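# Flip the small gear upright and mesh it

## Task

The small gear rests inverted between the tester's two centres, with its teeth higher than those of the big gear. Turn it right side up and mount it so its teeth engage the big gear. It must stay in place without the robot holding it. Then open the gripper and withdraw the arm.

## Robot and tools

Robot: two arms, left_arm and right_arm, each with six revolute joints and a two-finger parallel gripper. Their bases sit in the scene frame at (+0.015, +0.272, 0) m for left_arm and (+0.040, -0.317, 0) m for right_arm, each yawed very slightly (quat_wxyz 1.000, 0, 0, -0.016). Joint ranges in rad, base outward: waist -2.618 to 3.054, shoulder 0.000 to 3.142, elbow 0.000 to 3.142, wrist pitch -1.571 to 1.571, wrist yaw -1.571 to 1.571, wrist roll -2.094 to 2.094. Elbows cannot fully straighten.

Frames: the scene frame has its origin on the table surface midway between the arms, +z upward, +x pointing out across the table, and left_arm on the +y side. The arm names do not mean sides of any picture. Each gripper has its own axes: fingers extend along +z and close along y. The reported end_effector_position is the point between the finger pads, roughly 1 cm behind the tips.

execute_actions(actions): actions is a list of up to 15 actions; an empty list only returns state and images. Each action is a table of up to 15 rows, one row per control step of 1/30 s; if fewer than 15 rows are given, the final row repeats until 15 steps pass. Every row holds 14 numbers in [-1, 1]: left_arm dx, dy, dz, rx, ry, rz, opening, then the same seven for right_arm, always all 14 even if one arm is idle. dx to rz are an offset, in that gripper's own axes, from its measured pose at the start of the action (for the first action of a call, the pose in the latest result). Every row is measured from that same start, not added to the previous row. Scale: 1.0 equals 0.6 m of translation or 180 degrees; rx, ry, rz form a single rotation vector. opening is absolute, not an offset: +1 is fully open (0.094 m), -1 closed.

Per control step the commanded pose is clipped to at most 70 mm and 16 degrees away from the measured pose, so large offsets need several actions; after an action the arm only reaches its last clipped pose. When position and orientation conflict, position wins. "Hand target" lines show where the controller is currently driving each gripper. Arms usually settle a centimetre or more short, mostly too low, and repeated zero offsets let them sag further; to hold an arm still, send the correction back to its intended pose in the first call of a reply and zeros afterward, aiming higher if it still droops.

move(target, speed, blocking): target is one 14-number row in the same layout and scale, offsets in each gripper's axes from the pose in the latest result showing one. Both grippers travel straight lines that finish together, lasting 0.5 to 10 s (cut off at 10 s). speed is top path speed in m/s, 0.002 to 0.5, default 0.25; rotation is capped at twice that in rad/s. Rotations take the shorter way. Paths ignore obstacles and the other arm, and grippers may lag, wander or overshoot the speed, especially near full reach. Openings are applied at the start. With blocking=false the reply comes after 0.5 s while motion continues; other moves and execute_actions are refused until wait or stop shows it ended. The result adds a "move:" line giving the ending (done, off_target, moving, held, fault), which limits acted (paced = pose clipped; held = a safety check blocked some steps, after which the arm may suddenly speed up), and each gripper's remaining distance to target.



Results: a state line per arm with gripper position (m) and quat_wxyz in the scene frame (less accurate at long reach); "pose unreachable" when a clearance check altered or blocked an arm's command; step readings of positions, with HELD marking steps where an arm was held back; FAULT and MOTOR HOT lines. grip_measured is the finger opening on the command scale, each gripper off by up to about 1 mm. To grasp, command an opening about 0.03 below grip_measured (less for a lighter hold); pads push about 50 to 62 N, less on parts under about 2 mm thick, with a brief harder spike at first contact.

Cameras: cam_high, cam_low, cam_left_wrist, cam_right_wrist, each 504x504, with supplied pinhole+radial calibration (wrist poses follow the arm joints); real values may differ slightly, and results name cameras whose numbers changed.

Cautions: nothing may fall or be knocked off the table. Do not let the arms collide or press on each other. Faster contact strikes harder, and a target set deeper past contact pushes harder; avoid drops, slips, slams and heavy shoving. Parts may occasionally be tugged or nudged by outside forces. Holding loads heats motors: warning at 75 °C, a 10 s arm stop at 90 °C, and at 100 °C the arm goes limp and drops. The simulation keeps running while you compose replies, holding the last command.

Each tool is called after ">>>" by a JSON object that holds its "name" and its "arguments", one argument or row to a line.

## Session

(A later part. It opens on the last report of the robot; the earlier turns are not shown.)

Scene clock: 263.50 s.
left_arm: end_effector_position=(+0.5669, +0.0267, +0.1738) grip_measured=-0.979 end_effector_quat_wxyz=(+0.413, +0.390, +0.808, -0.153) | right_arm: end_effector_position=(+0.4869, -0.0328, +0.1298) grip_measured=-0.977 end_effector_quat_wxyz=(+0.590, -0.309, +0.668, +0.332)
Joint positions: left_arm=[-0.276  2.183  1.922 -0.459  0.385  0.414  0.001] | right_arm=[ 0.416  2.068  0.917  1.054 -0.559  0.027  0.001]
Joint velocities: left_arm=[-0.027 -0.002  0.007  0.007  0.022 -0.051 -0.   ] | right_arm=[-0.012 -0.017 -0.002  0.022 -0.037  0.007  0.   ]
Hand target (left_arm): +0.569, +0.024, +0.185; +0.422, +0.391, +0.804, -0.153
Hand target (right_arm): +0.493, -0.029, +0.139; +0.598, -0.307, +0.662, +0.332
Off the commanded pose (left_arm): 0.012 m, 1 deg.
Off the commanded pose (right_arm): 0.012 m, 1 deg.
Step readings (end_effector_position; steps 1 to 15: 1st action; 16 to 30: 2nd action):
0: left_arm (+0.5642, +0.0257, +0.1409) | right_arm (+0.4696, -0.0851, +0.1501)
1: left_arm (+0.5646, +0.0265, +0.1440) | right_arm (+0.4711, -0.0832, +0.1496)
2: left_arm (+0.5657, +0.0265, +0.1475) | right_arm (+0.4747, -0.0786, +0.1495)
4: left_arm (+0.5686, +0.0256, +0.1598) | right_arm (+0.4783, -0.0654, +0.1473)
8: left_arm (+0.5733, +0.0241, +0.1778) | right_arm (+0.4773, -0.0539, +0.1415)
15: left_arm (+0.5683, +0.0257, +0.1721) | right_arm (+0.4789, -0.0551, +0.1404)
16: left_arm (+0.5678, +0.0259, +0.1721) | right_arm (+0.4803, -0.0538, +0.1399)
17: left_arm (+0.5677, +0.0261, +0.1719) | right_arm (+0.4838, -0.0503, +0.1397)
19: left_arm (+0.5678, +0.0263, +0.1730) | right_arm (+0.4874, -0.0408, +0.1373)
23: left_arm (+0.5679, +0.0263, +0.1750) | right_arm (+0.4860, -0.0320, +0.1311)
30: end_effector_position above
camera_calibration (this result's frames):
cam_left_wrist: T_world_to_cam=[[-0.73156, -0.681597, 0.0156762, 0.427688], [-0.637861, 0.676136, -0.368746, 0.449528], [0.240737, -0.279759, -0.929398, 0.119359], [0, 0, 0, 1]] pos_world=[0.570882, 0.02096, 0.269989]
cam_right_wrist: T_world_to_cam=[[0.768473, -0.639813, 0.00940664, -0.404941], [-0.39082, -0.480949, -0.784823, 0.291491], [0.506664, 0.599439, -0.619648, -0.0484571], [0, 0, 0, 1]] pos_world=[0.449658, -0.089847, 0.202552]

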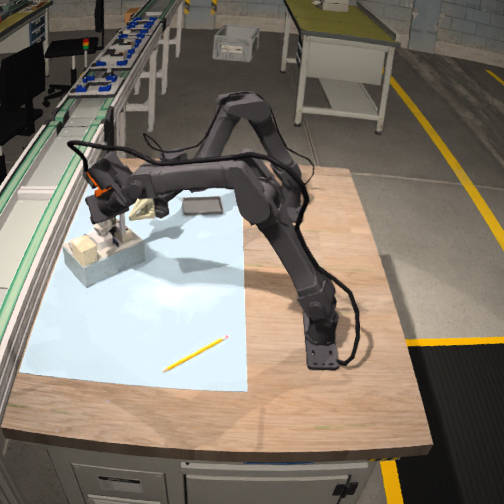

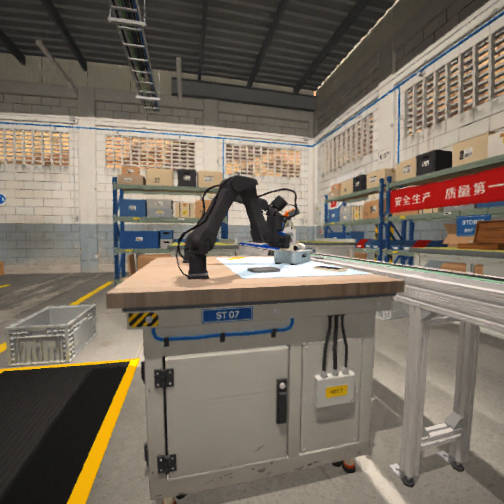

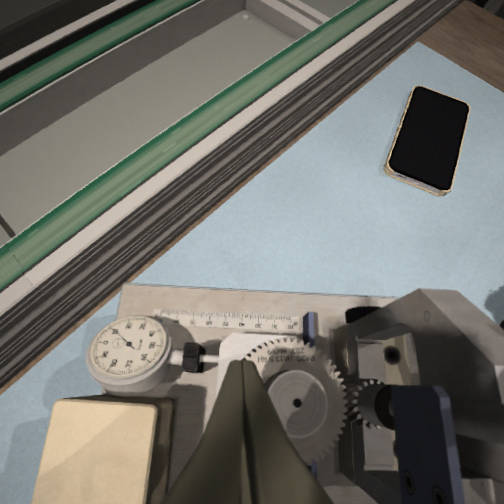

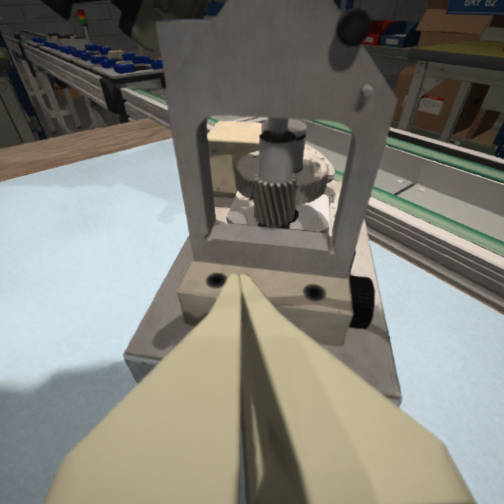

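>>> {"name": "execute_actions", "arguments": {
  "actions": [
    [[-0.01,0,0,0,0,0,-1,-0.035,-0.02,0.03,0,0,0,-1]],
    [[-0.01,0.0,0,0,0,0,-1,-0.015,0,0,0,0,0,-1]]
  ]
}}

Scene clock: 265.83 s.
left_arm: end_effector_position=(+0.5661, +0.0282, +0.1583) grip_measured=-0.979 end_effector_quat_wxyz=(+0.394, +0.389, +0.819, -0.152) | right_arm: end_effector_position=(+0.5035, -0.0262, +0.1365) grip_measured=-0.977 end_effector_quat_wxyz=(+0.577, -0.308, +0.679, +0.333)
Joint positions: left_arm=[-0.276  2.209  1.934 -0.488  0.378  0.414  0.001] | right_arm=[ 0.416  2.073  1.014  0.926 -0.559  0.027  0.001]
Joint velocities: left_arm=[-0.012  0.012 -0.007 -0.081 -0.037  0.007 -0.001] | right_arm=[-0.022 -0.002  0.002  0.007 -0.022 -0.022 -0.001]
Hand target (left_arm): +0.568, +0.025, +0.171; +0.404, +0.390, +0.813, -0.153
Hand target (right_arm): +0.505, -0.026, +0.151; +0.587, -0.309, +0.671, +0.332
Off the commanded pose (left_arm): 0.013 m, 1 deg.
Off the commanded pose (right_arm): 0.015 m, 1 deg.
Step readings (end_effector_position; steps 1 to 15: 1st action; 16 to 30: 2nd action):
0: left_arm (+0.5666, +0.0268, +0.1734) | right_arm (+0.4872, -0.0330, +0.1297)
1: left_arm (+0.5666, +0.0269, +0.1731) | right_arm (+0.4885, -0.0323, +0.1302)
2: left_arm (+0.5668, +0.0269, +0.1728) | right_arm (+0.4919, -0.0309, +0.1309)
4: left_arm (+0.5672, +0.0269, +0.1712) | right_arm (+0.4988, -0.0281, +0.1382)
8: left_arm (+0.5668, +0.0272, +0.1672) | right_arm (+0.5046, -0.0257, +0.1474)
15: left_arm (+0.5665, +0.0275, +0.1662) | right_arm (+0.5042, -0.0259, +0.1421)
16: left_arm (+0.5664, +0.0275, +0.1655) | right_arm (+0.5041, -0.0259, +0.1415)
17: left_arm (+0.5666, +0.0275, +0.1651) | right_arm (+0.5040, -0.0260, +0.1407)
19: left_arm (+0.5670, +0.0275, +0.1635) | right_arm (+0.5038, -0.0260, +0.1390)
23: left_arm (+0.5665, +0.0280, +0.1595) | right_arm (+0.5036, -0.0261, +0.1374)
30: end_effector_position above
camera_calibration (this result's frames):
cam_left_wrist: T_world_to_cam=[[-0.72713, -0.685717, 0.0327863, 0.423255], [-0.655289, 0.679043, -0.330903, 0.446183], [0.204642, -0.262094, -0.943095, 0.127707], [0, 0, 0, 1]] pos_world=[0.574006, 0.0207266, 0.254206]
cam_right_wrist: T_world_to_cam=[[0.768266, -0.64009, -0.00729503, -0.411125], [-0.416475, -0.491153, -0.76506, 0.316414], [0.486124, 0.590808, -0.643917, -0.0432793], [0, 0, 0, 1]] pos_world=[0.468671, -0.0821796, 0.211208]

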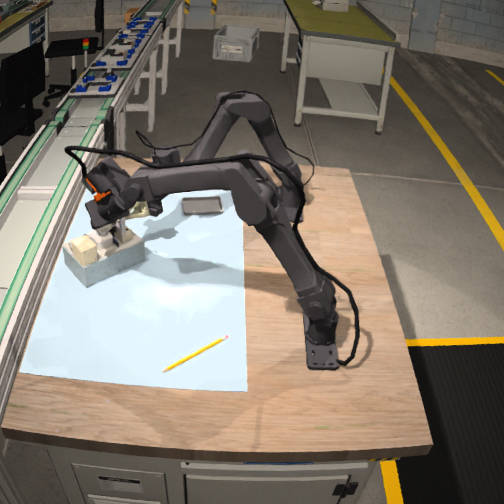

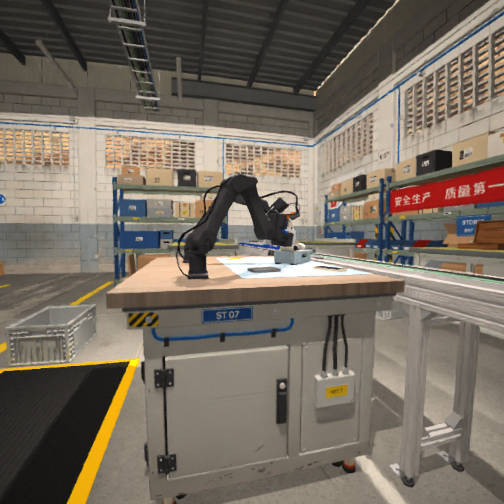

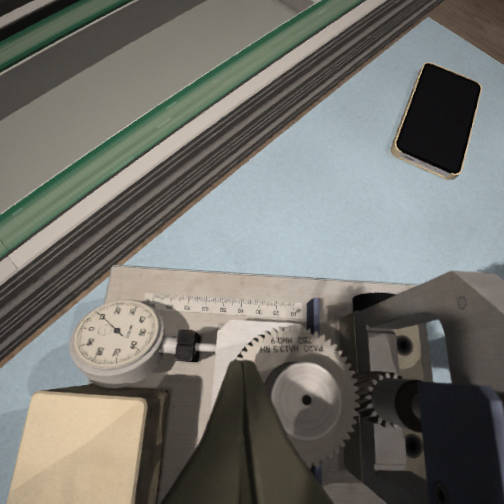

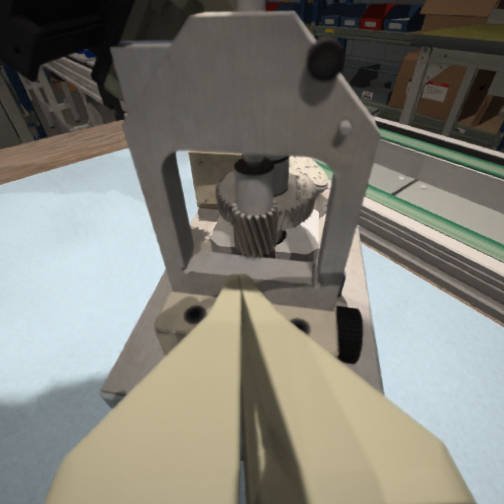

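>>> {"name": "zoom_image", "arguments": {
  "camera": "cam_left_wrist",
  "region": [320, 350, 430, 450]
}}

>>> {"name": "execute_actions", "arguments": {
  "actions": [
    [[-0.03,0,-0.012,0,0,0,-1,-0.027,0.0,0.022,0,0,0,-1]],
    [[-0.022,0.0,-0.008,0,0,0,-1,-0.025,0,0.012,0,0,0,-1]]
  ]
}}

>>> {"name": "zoom_image", "arguments": {
  "camera": "cam_left_wrist",
  "region": [300, 340, 440, 460]
}}

Region (320, 350, 430, 450) of cam_left_wrist's 504x504 image, scaled by 4.582, with more detail than that image has; it fills the top 458 rows of this view, and the rest is white.

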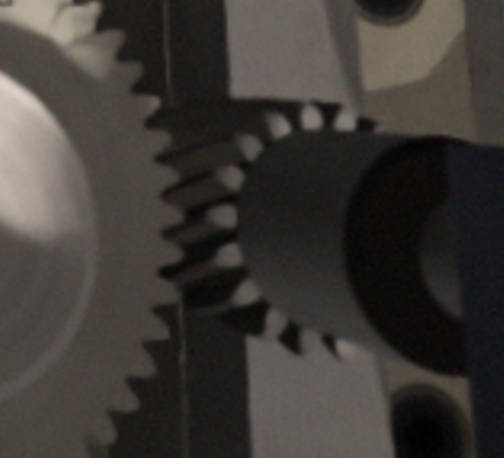

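Scene clock: 267.07 s.
left_arm: end_effector_position=(+0.5699, +0.0288, +0.1713) grip_measured=-0.979 end_effector_quat_wxyz=(+0.382, +0.386, +0.826, -0.150) | right_arm: end_effector_position=(+0.5127, -0.0214, +0.1361) grip_measured=-0.977 end_effector_quat_wxyz=(+0.558, -0.303, +0.698, +0.331)
Joint positions: left_arm=[-0.276  2.245  2.063 -0.608  0.368  0.412  0.001] | right_arm=[ 0.421  2.073  1.078  0.808 -0.546  0.027  0.001]
Joint velocities: left_arm=[-0.017 -0.012 -0.007 -0.037  0.037 -0.022 -0.001] | right_arm=[-0.007  0.007  0.017 -0.051  0.007 -0.081  0.   ]
Hand target (left_arm): +0.571, +0.025, +0.181; +0.389, +0.387, +0.822, -0.151
Hand target (right_arm): +0.516, -0.016, +0.154; +0.571, -0.305, +0.687, +0.331
Off the commanded pose (left_arm): 0.011 m, 1 deg.
Off the commanded pose (right_arm): 0.019 m, 2 deg.
Step readings (end_effector_position; steps 1 to 15: 1st action; 16 to 30: 2nd action):
0: left_arm (+0.5660, +0.0282, +0.1583) | right_arm (+0.5035, -0.0262, +0.1364)
1: left_arm (+0.5660, +0.0283, +0.1587) | right_arm (+0.5042, -0.0260, +0.1363)
2: left_arm (+0.5670, +0.0282, +0.1597) | right_arm (+0.5057, -0.0253, +0.1365)
4: left_arm (+0.5694, +0.0278, +0.1635) | right_arm (+0.5084, -0.0236, +0.1397)
8: left_arm (+0.5704, +0.0276, +0.1695) | right_arm (+0.5106, -0.0218, +0.1430)
15: left_arm (+0.5685, +0.0284, +0.1679) | right_arm (+0.5102, -0.0219, +0.1399)
16: left_arm (+0.5684, +0.0285, +0.1678) | right_arm (+0.5105, -0.0218, +0.1394)
17: left_arm (+0.5692, +0.0284, +0.1684) | right_arm (+0.5111, -0.0217, +0.1389)
19: left_arm (+0.5711, +0.0281, +0.1702) | right_arm (+0.5123, -0.0213, +0.1389)
23: left_arm (+0.5712, +0.0282, +0.1723) | right_arm (+0.5130, -0.0212, +0.1383)
30: end_effector_position above
camera_calibration (this result's frames):
cam_left_wrist: T_world_to_cam=[[-0.720349, -0.692438, 0.04034, 0.421012], [-0.668619, 0.677745, -0.305958, 0.4559], [0.184516, -0.247368, -0.95119, 0.151735], [0, 0, 0, 1]] pos_world=[0.580101, 0.0200751, 0.266831]
cam_right_wrist: T_world_to_cam=[[0.762787, -0.645935, -0.0304004, -0.409239], [-0.456479, -0.504568, -0.732829, 0.3381], [0.458021, 0.57287, -0.679733, -0.0319209], [0, 0, 0, 1]] pos_world=[0.481118, -0.075461, 0.213631]

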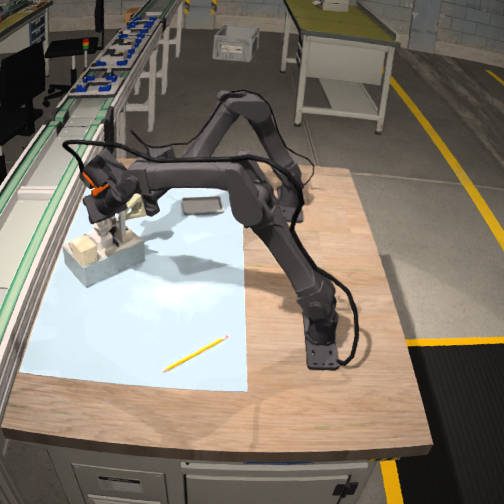

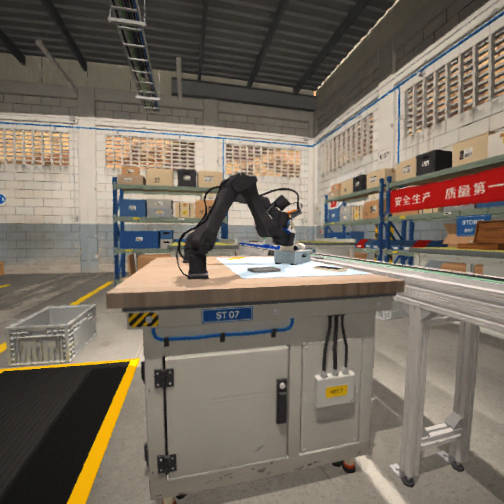

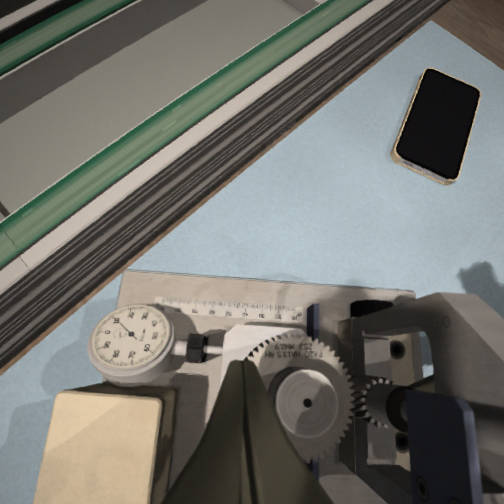

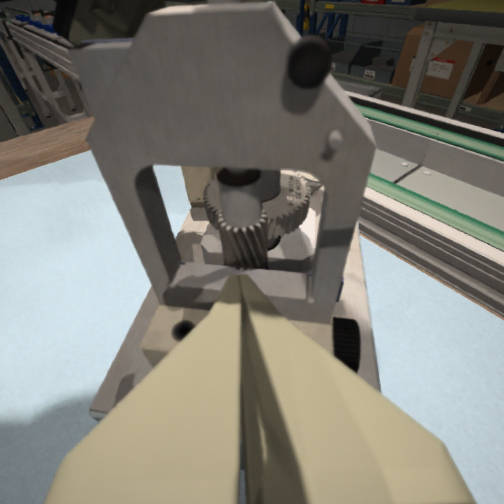

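Region (300, 340, 440, 460) of cam_left_wrist's 504x504 image, scaled by 3.600, with more detail than that image has; it fills the top 432 rows of this view, and the rest is white.

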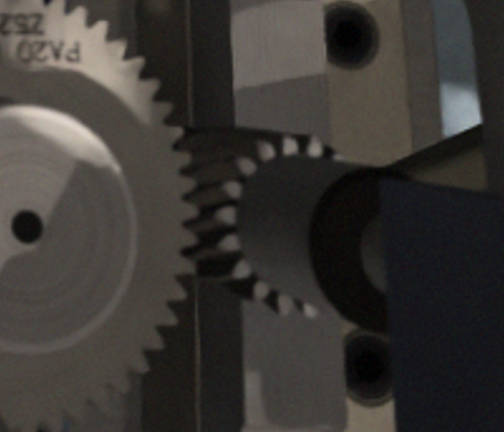

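>>> {"name": "execute_actions", "arguments": {
  "actions": [
    [[-0.02,0,-0.008,0,0,0,-1,-0.03,0.012,0.015,0,-0.01,0,-1]],
    [[-0.02,0.0,-0.008,0,0,0,-1,-0.028,0.012,0.012,0,-0.01,0,-1]]
  ]
}}

>>> {"name": "zoom_image", "arguments": {
  "camera": "cam_left_wrist",
  "region": [300, 340, 440, 460]
}}

Scene clock: 268.53 s.
left_arm: end_effector_position=(+0.5723, +0.0293, +0.1755) grip_measured=-0.979 end_effector_quat_wxyz=(+0.368, +0.385, +0.833, -0.148) | right_arm: end_effector_position=(+0.5086, -0.0109, +0.1350) grip_measured=-0.977 end_effector_quat_wxyz=(+0.553, -0.293, +0.704, +0.335)
Joint positions: left_arm=[-0.276  2.288  2.173 -0.706  0.36   0.412  0.001] | right_arm=[ 0.452  2.073  1.078  0.806 -0.51   0.057  0.001]
Joint velocities: left_arm=[-0.002  0.017 -0.012 -0.051 -0.022  0.051 -0.   ] | right_arm=[-0.022 -0.027 -0.002  0.007 -0.022 -0.022  0.   ]
Hand target (left_arm): +0.573, +0.026, +0.186; +0.376, +0.385, +0.829, -0.149
Hand target (right_arm): +0.512, -0.005, +0.152; +0.566, -0.293, +0.693, +0.338
Off the commanded pose (left_arm): 0.011 m, 1 deg.
Off the commanded pose (right_arm): 0.018 m, 2 deg.
Step readings (end_effector_position; steps 1 to 15: 1st action; 16 to 30: 2nd action):
0: left_arm (+0.5694, +0.0289, +0.1709) | right_arm (+0.5126, -0.0214, +0.1356)
1: left_arm (+0.5694, +0.0290, +0.1708) | right_arm (+0.5127, -0.0212, +0.1356)
2: left_arm (+0.5703, +0.0288, +0.1714) | right_arm (+0.5127, -0.0207, +0.1355)
4: left_arm (+0.5721, +0.0285, +0.1729) | right_arm (+0.5117, -0.0186, +0.1354)
8: left_arm (+0.5721, +0.0287, +0.1744) | right_arm (+0.5098, -0.0151, +0.1353)
15: left_arm (+0.5708, +0.0291, +0.1736) | right_arm (+0.5103, -0.0155, +0.1353)
16: left_arm (+0.5707, +0.0292, +0.1736) | right_arm (+0.5104, -0.0153, +0.1352)
17: left_arm (+0.5717, +0.0290, +0.1741) | right_arm (+0.5104, -0.0150, +0.1352)
19: left_arm (+0.5737, +0.0287, +0.1759) | right_arm (+0.5096, -0.0133, +0.1351)
23: left_arm (+0.5737, +0.0288, +0.1770) | right_arm (+0.5081, -0.0106, +0.1350)
30: end_effector_position above
camera_calibration (this result's frames):
cam_left_wrist: T_world_to_cam=[[-0.715422, -0.696895, 0.0500922, 0.418586], [-0.680299, 0.678452, -0.277301, 0.460087], [0.159265, -0.232465, -0.959476, 0.170899], [0, 0, 0, 1]] pos_world=[0.585244, 0.0192918, 0.270588]
cam_right_wrist: T_world_to_cam=[[0.755145, -0.653285, -0.0545446, -0.392366], [-0.478489, -0.492392, -0.727048, 0.351225], [0.448112, 0.575126, -0.684417, -0.0310858], [0, 0, 0, 1]] pos_world=[0.47828, -0.0655082, 0.21268]

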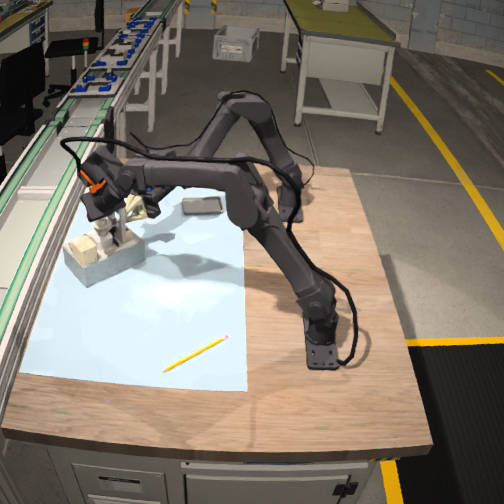

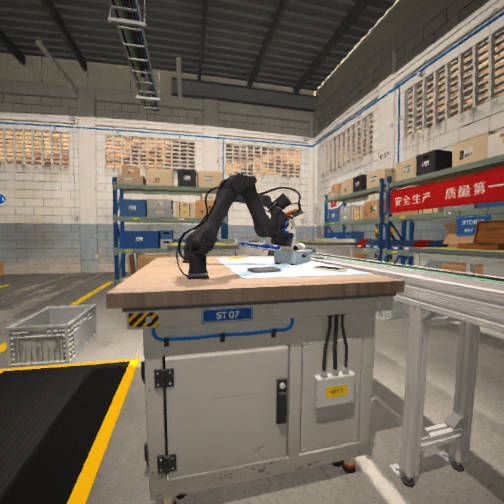

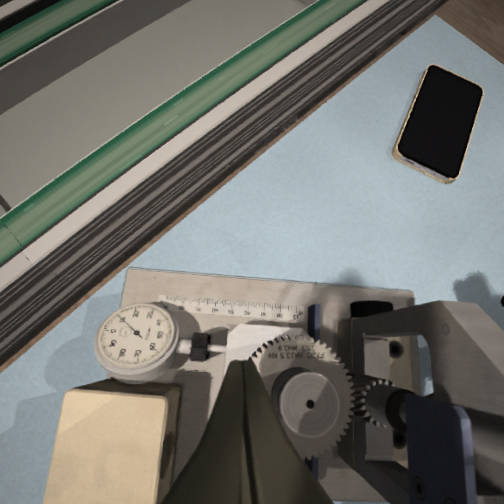

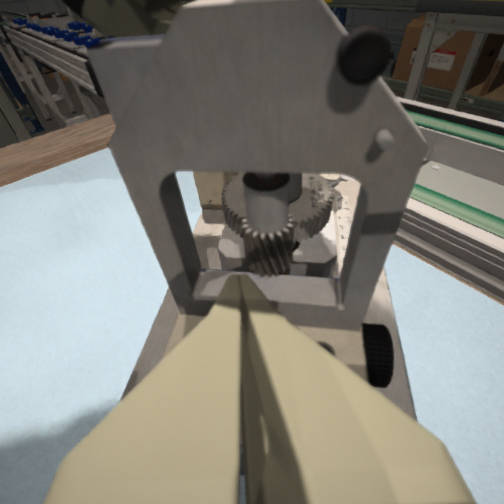

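Region (300, 340, 440, 460) of cam_left_wrist's 504x504 image, scaled by 3.600, with more detail than that image has; it fills the top 432 rows of this view, and the rest is white.

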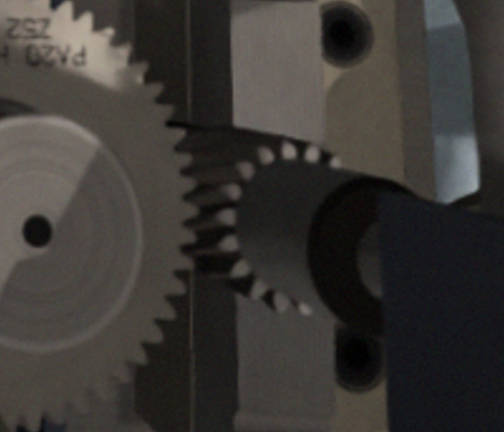

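>>> {"name": "execute_actions", "arguments": {
  "actions": [
    [[-0.018,0,-0.006,0,0,0,-1,-0.03,-0.01,0.025,0,-0.01,0,-1]],
    [[-0.018,0.0,-0.006,0,0,0,-1,-0.028,-0.008,0.02,0,-0.01,0,-1]]
  ]
}}

>>> {"name": "zoom_image", "arguments": {
  "camera": "cam_left_wrist",
  "region": [300, 340, 440, 460]
}}

Scene clock: 269.70 s.
left_arm: end_effector_position=(+0.5765, +0.0294, +0.1746) grip_measured=-0.979 end_effector_quat_wxyz=(+0.353, +0.383, +0.841, -0.146) | right_arm: end_effector_position=(+0.5096, -0.0104, +0.1353) grip_measured=-0.977 end_effector_quat_wxyz=(+0.534, -0.293, +0.709, +0.356)
Joint positions: left_arm=[-0.276  2.351  2.301 -0.804  0.352  0.412  0.001] | right_arm=[ 0.437  2.078  1.11   0.757 -0.564  0.082  0.001]
Joint velocities: left_arm=[-0.022  0.002  0.012  0.007 -0.022  0.022 -0.   ] | right_arm=[-0.012 -0.012 -0.012  0.037  0.037 -0.037 -0.   ]
Hand target (left_arm): +0.577, +0.026, +0.185; +0.361, +0.384, +0.837, -0.147
Hand target (right_arm): +0.522, -0.003, +0.149; +0.553, -0.289, +0.697, +0.352
Off the commanded pose (left_arm): 0.011 m, 1 deg.
Off the commanded pose (right_arm): 0.021 m, 3 deg.
Step readings (end_effector_position; steps 1 to 15: 1st action; 16 to 30: 2nd action):
0: left_arm (+0.5720, +0.0295, +0.1744) | right_arm (+0.5087, -0.0110, +0.1350)
1: left_arm (+0.5720, +0.0295, +0.1743) | right_arm (+0.5095, -0.0104, +0.1352)
2: left_arm (+0.5731, +0.0293, +0.1751) | right_arm (+0.5094, -0.0103, +0.1351)
4: left_arm (+0.5754, +0.0288, +0.1762) | right_arm (+0.5094, -0.0102, +0.1351)
8: left_arm (+0.5755, +0.0289, +0.1766) | right_arm (+0.5095, -0.0102, +0.1352)
15: left_arm (+0.5742, +0.0294, +0.1751) | right_arm (+0.5094, -0.0102, +0.1351)
16: left_arm (+0.5742, +0.0295, +0.1749) | right_arm (+0.5095, -0.0104, +0.1353)
17: left_arm (+0.5755, +0.0292, +0.1755) | right_arm (+0.5095, -0.0103, +0.1355)
19: left_arm (+0.5780, +0.0286, +0.1768) | right_arm (+0.5095, -0.0104, +0.1354)
23: left_arm (+0.5780, +0.0288, +0.1760) | right_arm (+0.5096, -0.0105, +0.1353)
30: end_effector_position above
camera_calibration (this result's frames):
cam_left_wrist: T_world_to_cam=[[-0.709579, -0.701963, 0.061194, 0.416507], [-0.692381, 0.678495, -0.245466, 0.464024], [0.130788, -0.216547, -0.967472, 0.18672], [0, 0, 0, 1]] pos_world=[0.592405, 0.0179681, 0.269061]
cam_right_wrist: T_world_to_cam=[[0.773688, -0.62587, -0.0984572, -0.395933], [-0.493834, -0.498372, -0.712568, 0.358005], [0.396906, 0.599927, -0.694661, -0.00389269], [0, 0, 0, 1]] pos_world=[0.484669, -0.0670477, 0.213416]

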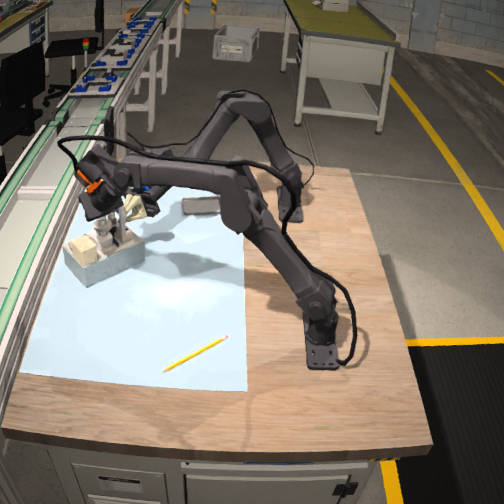

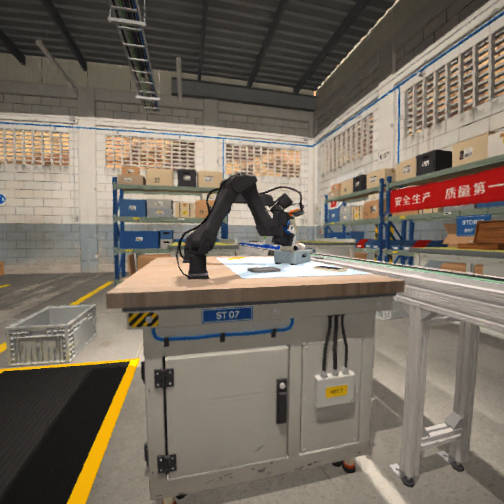

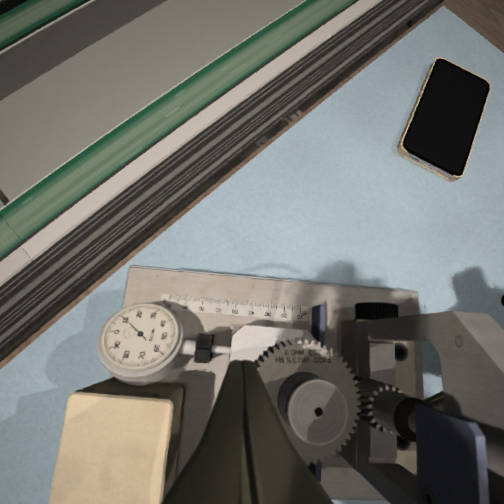

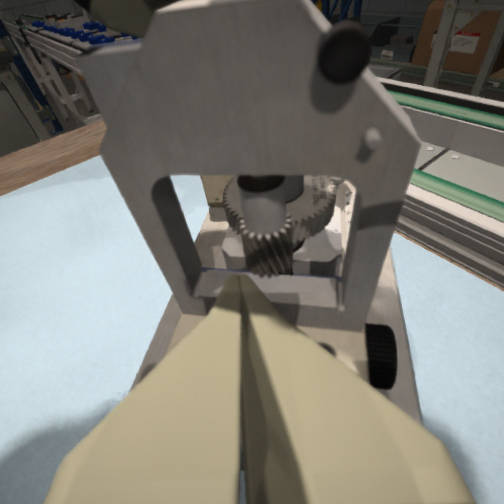

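Region (300, 340, 440, 460) of cam_left_wrist's 504x504 image, scaled by 3.600, with more detail than that image has; it fills the top 432 rows of this view, and the rest is white.

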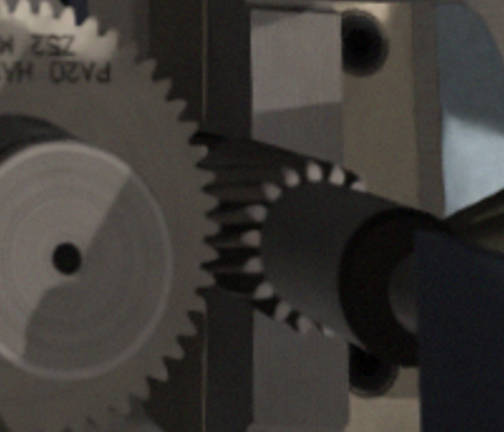

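>>> {"name": "execute_actions", "arguments": {
  "actions": [
    [[-0.018,0,-0.006,0,-0.01,0,-1,-0.045,0.0,-0.01,0,-0.04,0,-1]],
    [[-0.018,0.0,-0.006,0,-0.01,0,-1,-0.028,0,0.0,0,-0.015,0,-1]]
  ]
}}

Scene clock: 270.90 s.
left_arm: end_effector_position=(+0.5761, +0.0295, +0.1742) grip_measured=-0.979 end_effector_quat_wxyz=(+0.351, +0.377, +0.844, -0.149) | right_arm: end_effector_position=(+0.5118, -0.0104, +0.1671) grip_measured=-0.977 end_effector_quat_wxyz=(+0.578, -0.273, +0.669, +0.380)
Joint positions: left_arm=[-0.276  2.351  2.301 -0.807  0.352  0.398  0.001] | right_arm=[ 0.436  2.078  1.093  0.933 -0.564  0.168  0.001]
Joint velocities: left_arm=[-0.017 -0.017  0.002  0.007  0.007 -0.007 -0.001] | right_arm=[-0.017 -0.007 -0.007  0.022 -0.051  0.051 -0.001]
Hand target (left_arm): +0.579, +0.026, +0.184; +0.365, +0.377, +0.837, -0.153
Hand target (right_arm): +0.514, -0.011, +0.178; +0.589, -0.269, +0.660, +0.381
Off the commanded pose (left_arm): 0.011 m, 2 deg.
Off the commanded pose (right_arm): 0.012 m, 2 deg.
Step readings (end_effector_position; steps 1 to 15: 1st action; 16 to 30: 2nd action):
0: left_arm (+0.5761, +0.0295, +0.1742) | right_arm (+0.5097, -0.0106, +0.1352)
1: left_arm (+0.5761, +0.0295, +0.1742) | right_arm (+0.5095, -0.0111, +0.1360)
2: left_arm (+0.5761, +0.0295, +0.1742) | right_arm (+0.5091, -0.0113, +0.1381)
4: left_arm (+0.5761, +0.0295, +0.1742) | right_arm (+0.5093, -0.0112, +0.1438)
8: left_arm (+0.5761, +0.0295, +0.1742) | right_arm (+0.5108, -0.0107, +0.1555)
15: left_arm (+0.5761, +0.0295, +0.1742) | right_arm (+0.5115, -0.0105, +0.1620)
16: left_arm (+0.5761, +0.0295, +0.1742) | right_arm (+0.5115, -0.0105, +0.1627)
17: left_arm (+0.5761, +0.0295, +0.1742) | right_arm (+0.5116, -0.0105, +0.1634)
19: left_arm (+0.5761, +0.0295, +0.1742) | right_arm (+0.5117, -0.0104, +0.1650)
23: left_arm (+0.5761, +0.0295, +0.1742) | right_arm (+0.5117, -0.0104, +0.1664)
30: end_effector_position above
camera_calibration (this result's frames):
cam_left_wrist: T_world_to_cam=[[-0.702098, -0.708441, 0.0719013, 0.410354], [-0.701209, 0.670268, -0.242994, 0.468479], [0.123954, -0.221023, -0.967359, 0.190504], [0, 0, 0, 1]] pos_world=[0.592996, 0.018811, 0.268618]
cam_right_wrist: T_world_to_cam=[[0.774443, -0.623205, -0.108874, -0.393161], [-0.441537, -0.409189, -0.798504, 0.3703], [0.453082, 0.666468, -0.592062, -0.0278676], [0, 0, 0, 1]] pos_world=[0.480608, -0.0749248, 0.236382]

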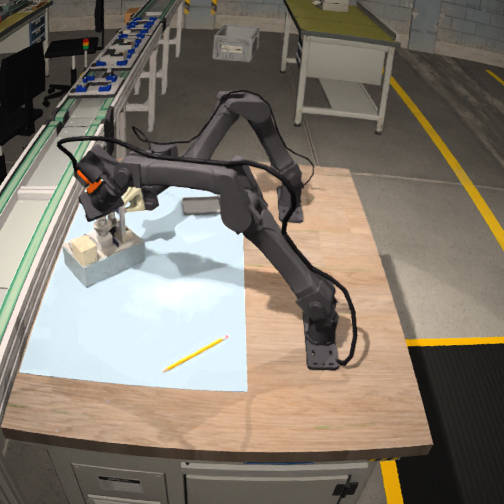

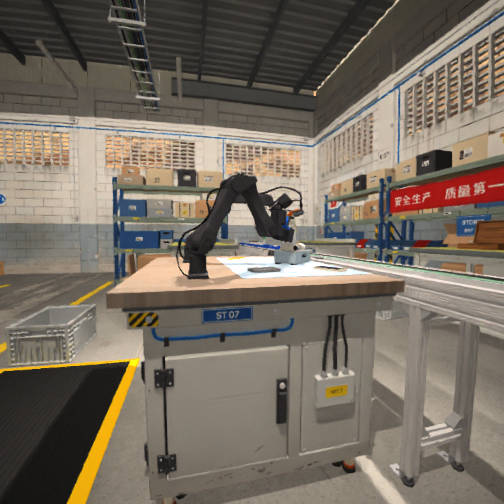

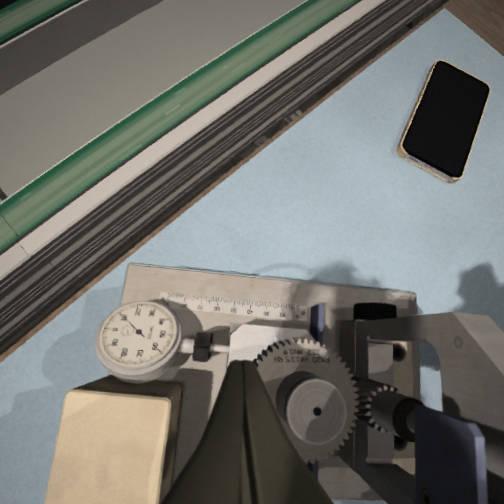

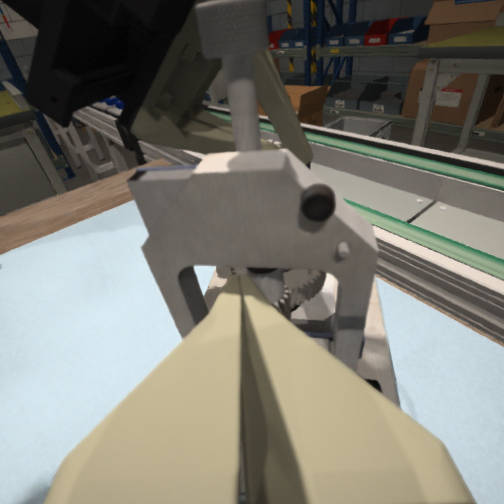

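Too high. Lower to ~0.147 and fix roll.

>>> {"name": "execute_actions", "arguments": {
  "actions": [
    [[-0.018,0,-0.006,0,-0.01,0,-1,0.008,0.0,0.0,0,-0.01,-0.03,-1]],
    [[-0.018,0.0,-0.006,0,-0.01,0,-1,-0.02,0,0.0,0,-0.01,0,-1]]
  ]
}}

Scene clock: 272.00 s.
left_arm: end_effector_position=(+0.5761, +0.0295, +0.1742) grip_measured=-0.979 end_effector_quat_wxyz=(+0.350, +0.371, +0.847, -0.151) | right_arm: end_effector_position=(+0.5135, -0.0096, +0.1689) grip_measured=-0.977 end_effector_quat_wxyz=(+0.605, -0.292, +0.645, +0.365)
Joint positions: left_arm=[-0.276  2.351  2.301 -0.807  0.352  0.384  0.001] | right_arm=[ 0.436  2.106  1.093  1.01  -0.564  0.115  0.001]
Joint velocities: left_arm=[-0.007  0.017  0.002  0.051  0.051  0.007 -0.001] | right_arm=[-0.002 -0.002  0.007 -0.007  0.037 -0.037 -0.   ]
Hand target (left_arm): +0.579, +0.026, +0.184; +0.364, +0.371, +0.840, -0.156
Hand target (right_arm): +0.515, -0.010, +0.179; +0.613, -0.290, +0.637, +0.366
Off the commanded pose (left_arm): 0.011 m, 2 deg.
Off the commanded pose (right_arm): 0.010 m, 1 deg.
Step readings (end_effector_position; steps 1 to 15: 1st action; 16 to 30: 2nd action):
0: left_arm (+0.5761, +0.0295, +0.1742) | right_arm (+0.5118, -0.0104, +0.1672)
1: left_arm (+0.5761, +0.0295, +0.1742) | right_arm (+0.5120, -0.0103, +0.1675)
2: left_arm (+0.5761, +0.0295, +0.1742) | right_arm (+0.5123, -0.0102, +0.1682)
4: left_arm (+0.5761, +0.0295, +0.1742) | right_arm (+0.5129, -0.0099, +0.1670)
8: left_arm (+0.5761, +0.0295, +0.1742) | right_arm (+0.5134, -0.0097, +0.1640)
15: left_arm (+0.5761, +0.0295, +0.1742) | right_arm (+0.5135, -0.0097, +0.1668)
16: left_arm (+0.5761, +0.0295, +0.1742) | right_arm (+0.5135, -0.0097, +0.1672)
17: left_arm (+0.5761, +0.0295, +0.1742) | right_arm (+0.5135, -0.0096, +0.1674)
19: left_arm (+0.5761, +0.0295, +0.1742) | right_arm (+0.5135, -0.0096, +0.1681)
23: left_arm (+0.5761, +0.0295, +0.1742) | right_arm (+0.5135, -0.0096, +0.1687)
30: end_effector_position above
camera_calibration (this result's frames):
cam_left_wrist: T_world_to_cam=[[-0.694411, -0.714913, 0.0818079, 0.40439], [-0.709645, 0.661559, -0.242373, 0.473487], [0.119155, -0.226361, -0.966728, 0.193316], [0, 0, 0, 1]] pos_world=[0.593786, 0.0196237, 0.268562]
cam_right_wrist: T_world_to_cam=[[0.781474, -0.623014, -0.0339315, -0.410118], [-0.36939, -0.418144, -0.829883, 0.340963], [0.502841, 0.661066, -0.556904, -0.0596351], [0, 0, 0, 1]] pos_world=[0.476432, -0.0735145, 0.235833]

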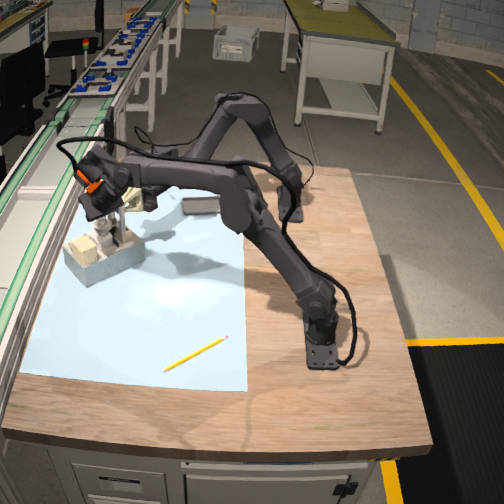

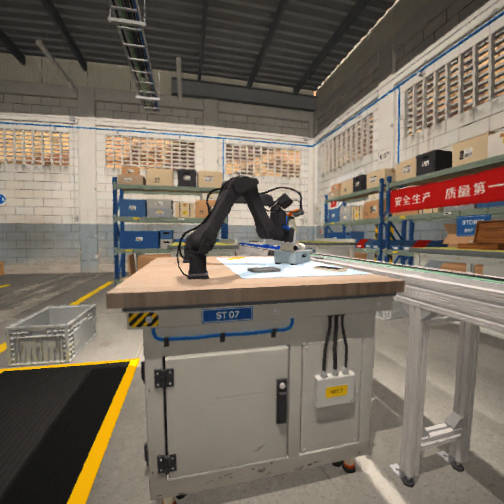

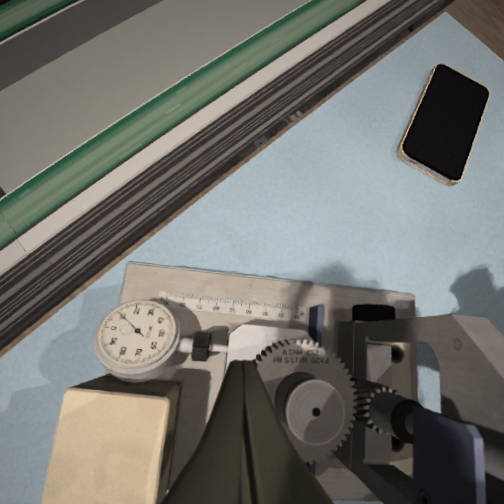

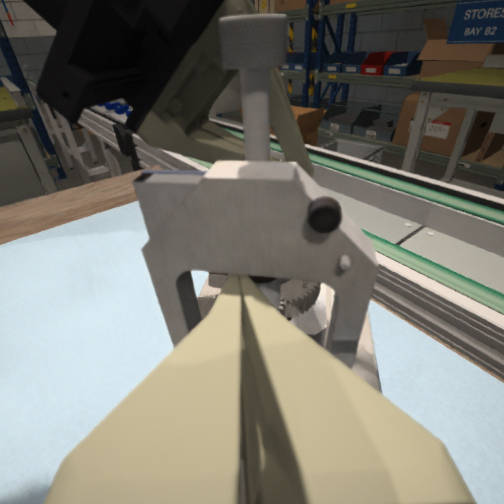

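>>> {"name": "execute_actions", "arguments": {
  "actions": [
    [[-0.018,0,-0.006,0,-0.005,0,-1,0.02,0.0,-0.005,0,0,0,-1]],
    [[-0.018,0.0,-0.006,0,-0.005,0,-1,-0.018,0,0.0,0,-0.006,0,-1]]
  ]
}}

Scene clock: 273.13 s.
left_arm: end_effector_position=(+0.5806, +0.0281, +0.1711) grip_measured=-0.979 end_effector_quat_wxyz=(+0.345, +0.368, +0.850, -0.153) | right_arm: end_effector_position=(+0.5125, -0.0101, +0.1604) grip_measured=-0.977 end_effector_quat_wxyz=(+0.604, -0.291, +0.645, +0.366)
Joint positions: left_arm=[-0.276  2.394  2.37  -0.844  0.352  0.377  0.001] | right_arm=[ 0.436  2.127  1.082  1.043 -0.564  0.119  0.001]
Joint velocities: left_arm=[ 0.007 -0.007  0.032 -0.022  0.051 -0.007  0.   ] | right_arm=[-0.012  0.007 -0.012  0.037  0.081 -0.007 -0.001]
Hand target (left_arm): +0.582, +0.025, +0.183; +0.354, +0.368, +0.846, -0.155
Hand target (right_arm): +0.514, -0.011, +0.171; +0.611, -0.289, +0.639, +0.368
Off the commanded pose (left_arm): 0.012 m, 1 deg.
Off the commanded pose (right_arm): 0.011 m, 1 deg.
Step readings (end_effector_position; steps 1 to 15: 1st action; 16 to 30: 2nd action):
0: left_arm (+0.5761, +0.0295, +0.1742) | right_arm (+0.5135, -0.0096, +0.1690)
1: left_arm (+0.5762, +0.0295, +0.1743) | right_arm (+0.5136, -0.0096, +0.1689)
2: left_arm (+0.5771, +0.0292, +0.1747) | right_arm (+0.5138, -0.0095, +0.1690)
4: left_arm (+0.5786, +0.0287, +0.1751) | right_arm (+0.5141, -0.0094, +0.1669)
8: left_arm (+0.5789, +0.0286, +0.1737) | right_arm (+0.5131, -0.0098, +0.1615)
15: left_arm (+0.5782, +0.0288, +0.1728) | right_arm (+0.5125, -0.0101, +0.1604)
16: left_arm (+0.5784, +0.0288, +0.1729) | right_arm (+0.5125, -0.0101, +0.1604)
17: left_arm (+0.5793, +0.0285, +0.1731) | right_arm (+0.5125, -0.0101, +0.1604)
19: left_arm (+0.5811, +0.0279, +0.1739) | right_arm (+0.5125, -0.0101, +0.1604)
23: left_arm (+0.5813, +0.0278, +0.1724) | right_arm (+0.5125, -0.0101, +0.1604)
30: end_effector_position above
camera_calibration (this result's frames):
cam_left_wrist: T_world_to_cam=[[-0.68975, -0.718288, 0.0911422, 0.402526], [-0.716045, 0.658037, -0.232951, 0.479041], [0.107351, -0.22594, -0.968208, 0.196488], [0, 0, 0, 1]] pos_world=[0.599564, 0.018297, 0.265148]
cam_right_wrist: T_world_to_cam=[[0.781382, -0.622945, -0.0371735, -0.409333], [-0.37145, -0.416403, -0.82984, 0.334391], [0.501466, 0.662229, -0.556762, -0.0629322], [0, 0, 0, 1]] pos_world=[0.475614, -0.0740755, 0.227236]

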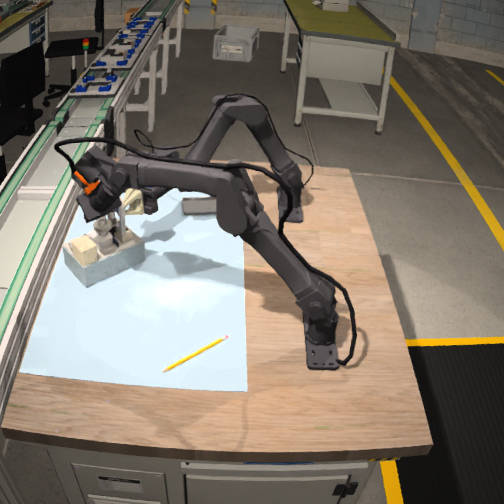

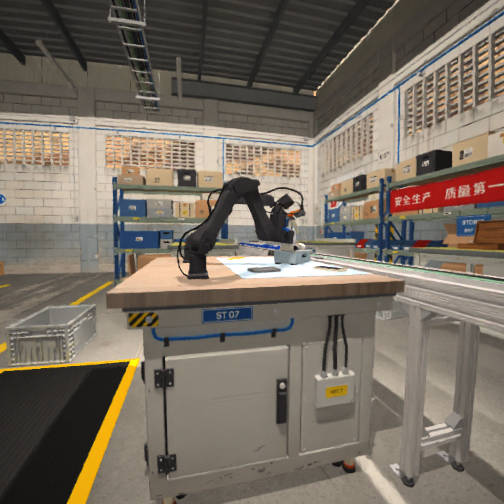

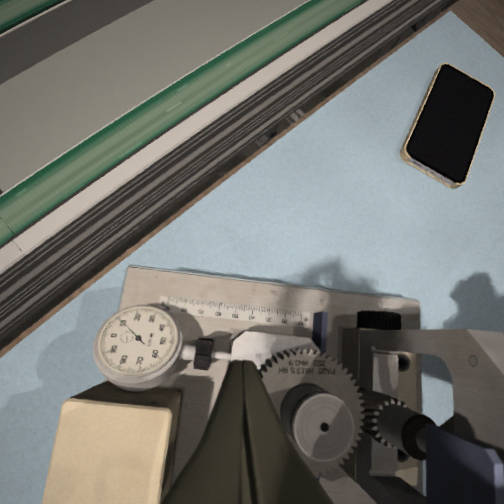

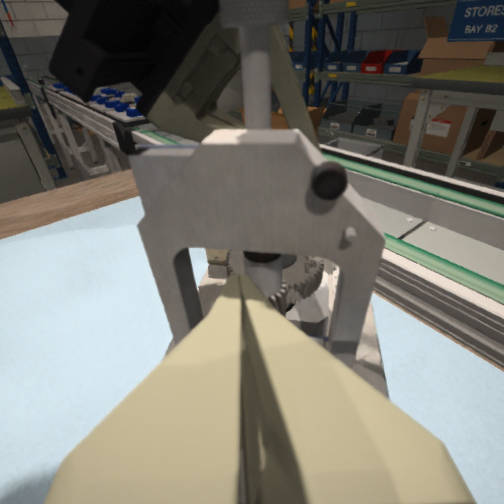

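>>> {"name": "execute_actions", "arguments": {
  "actions": [
    [[-0.018,-0.01,-0.006,0,-0.01,0,-1,0.0,0.006,-0.012,0,0,0,-1]],
    [[-0.018,0.0,-0.006,0,-0.01,0,-1,0.012,0,0.0,0,0,0,-1]],
    [[-0.018,0.0,-0.006,0,-0.01,0,-1,-0.018,0,0.0,0,-0.006,0,-1]]
  ]
}}

Scene clock: 274.83 s.
left_arm: end_effector_position=(+0.5813, +0.0279, +0.1718) grip_measured=-0.979 end_effector_quat_wxyz=(+0.344, +0.356, +0.855, -0.158) | right_arm: end_effector_position=(+0.5087, -0.0117, +0.1457) grip_measured=-0.977 end_effector_quat_wxyz=(+0.596, -0.289, +0.654, +0.367)
Joint positions: left_arm=[-0.276  2.394  2.371 -0.84   0.352  0.348  0.001] | right_arm=[ 0.436  2.144  1.056  1.062 -0.564  0.121  0.001]
Joint velocities: left_arm=[ 0.002  0.002  0.012  0.081 -0.037 -0.022  0.   ] | right_arm=[ 0.002  0.007 -0.002  0.007  0.007 -0.051  0.   ]
Hand target (left_arm): +0.585, +0.025, +0.182; +0.358, +0.356, +0.848, -0.162
Hand target (right_arm): +0.510, -0.012, +0.156; +0.602, -0.287, +0.647, +0.369
Off the commanded pose (left_arm): 0.011 m, 2 deg.
Off the commanded pose (right_arm): 0.011 m, 1 deg.
Step readings (end_effector_position; steps 1 to 15: 1st action; 16 to 30: 2nd action; 31 to 45: 3rd action):
0: left_arm (+0.5805, +0.0281, +0.1711) | right_arm (+0.5125, -0.0101, +0.1604)
1: left_arm (+0.5805, +0.0281, +0.1712) | right_arm (+0.5122, -0.0102, +0.1597)
2: left_arm (+0.5806, +0.0281, +0.1712) | right_arm (+0.5113, -0.0106, +0.1587)
4: left_arm (+0.5808, +0.0280, +0.1714) | right_arm (+0.5095, -0.0114, +0.1547)
8: left_arm (+0.5811, +0.0279, +0.1716) | right_arm (+0.5082, -0.0119, +0.1517)
15: left_arm (+0.5813, +0.0279, +0.1718) | right_arm (+0.5082, -0.0119, +0.1518)
16: left_arm (+0.5813, +0.0279, +0.1718) | right_arm (+0.5082, -0.0119, +0.1514)
17: left_arm (+0.5813, +0.0279, +0.1718) | right_arm (+0.5083, -0.0119, +0.1514)
19: left_arm (+0.5813, +0.0279, +0.1718) | right_arm (+0.5085, -0.0118, +0.1491)
23: left_arm (+0.5813, +0.0279, +0.1718) | right_arm (+0.5087, -0.0117, +0.1453)
30: left_arm (+0.5813, +0.0279, +0.1718) | right_arm (+0.5087, -0.0117, +0.1457)
31: left_arm (+0.5813, +0.0279, +0.1718) | right_arm (+0.5087, -0.0117, +0.1457)
32: left_arm (+0.5813, +0.0279, +0.1718) | right_arm (+0.5087, -0.0117, +0.1457)
34: left_arm (+0.5813, +0.0279, +0.1718) | right_arm (+0.5087, -0.0117, +0.1457)
38: left_arm (+0.5813, +0.0279, +0.1718) | right_arm (+0.5087, -0.0117, +0.1457)
45: end_effector_position above
camera_calibration (this result's frames):
cam_left_wrist: T_world_to_cam=[[-0.673645, -0.730903, 0.109473, 0.390622], [-0.732036, 0.63952, -0.234814, 0.489997], [0.101616, -0.238319, -0.965856, 0.200353], [0, 0, 0, 1]] pos_world=[0.601477, 0.0198923, 0.265807]
cam_right_wrist: T_world_to_cam=[[0.780324, -0.623306, -0.0508339, -0.405364], [-0.390899, -0.422687, -0.817639, 0.328167], [0.488153, 0.657894, -0.573483, -0.0588891], [0, 0, 0, 1]] pos_world=[0.473342, -0.0752114, 0.213944]

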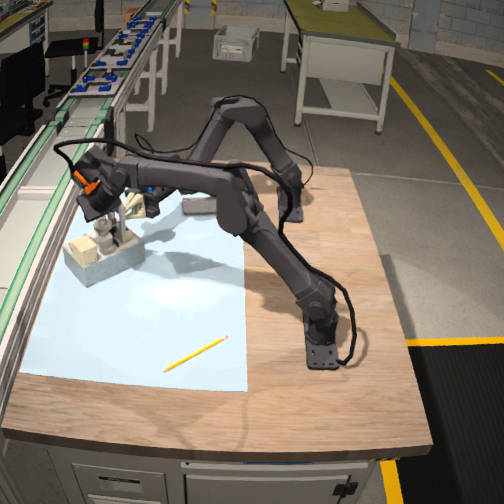

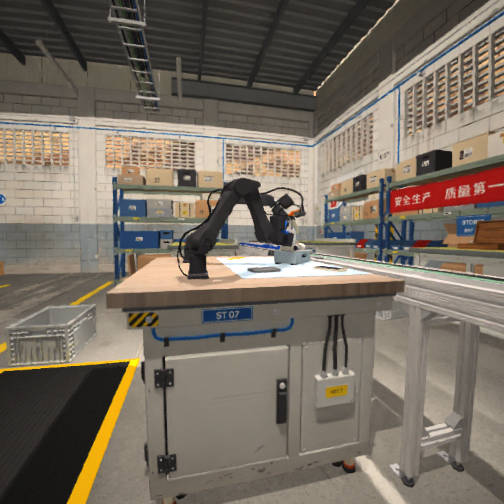

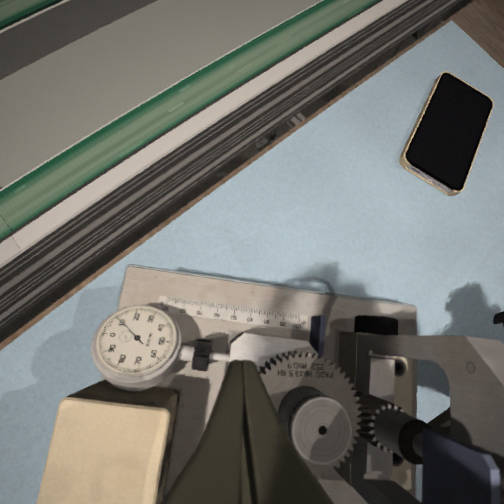

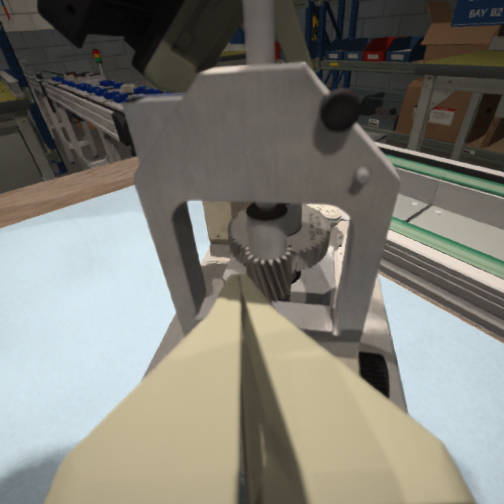

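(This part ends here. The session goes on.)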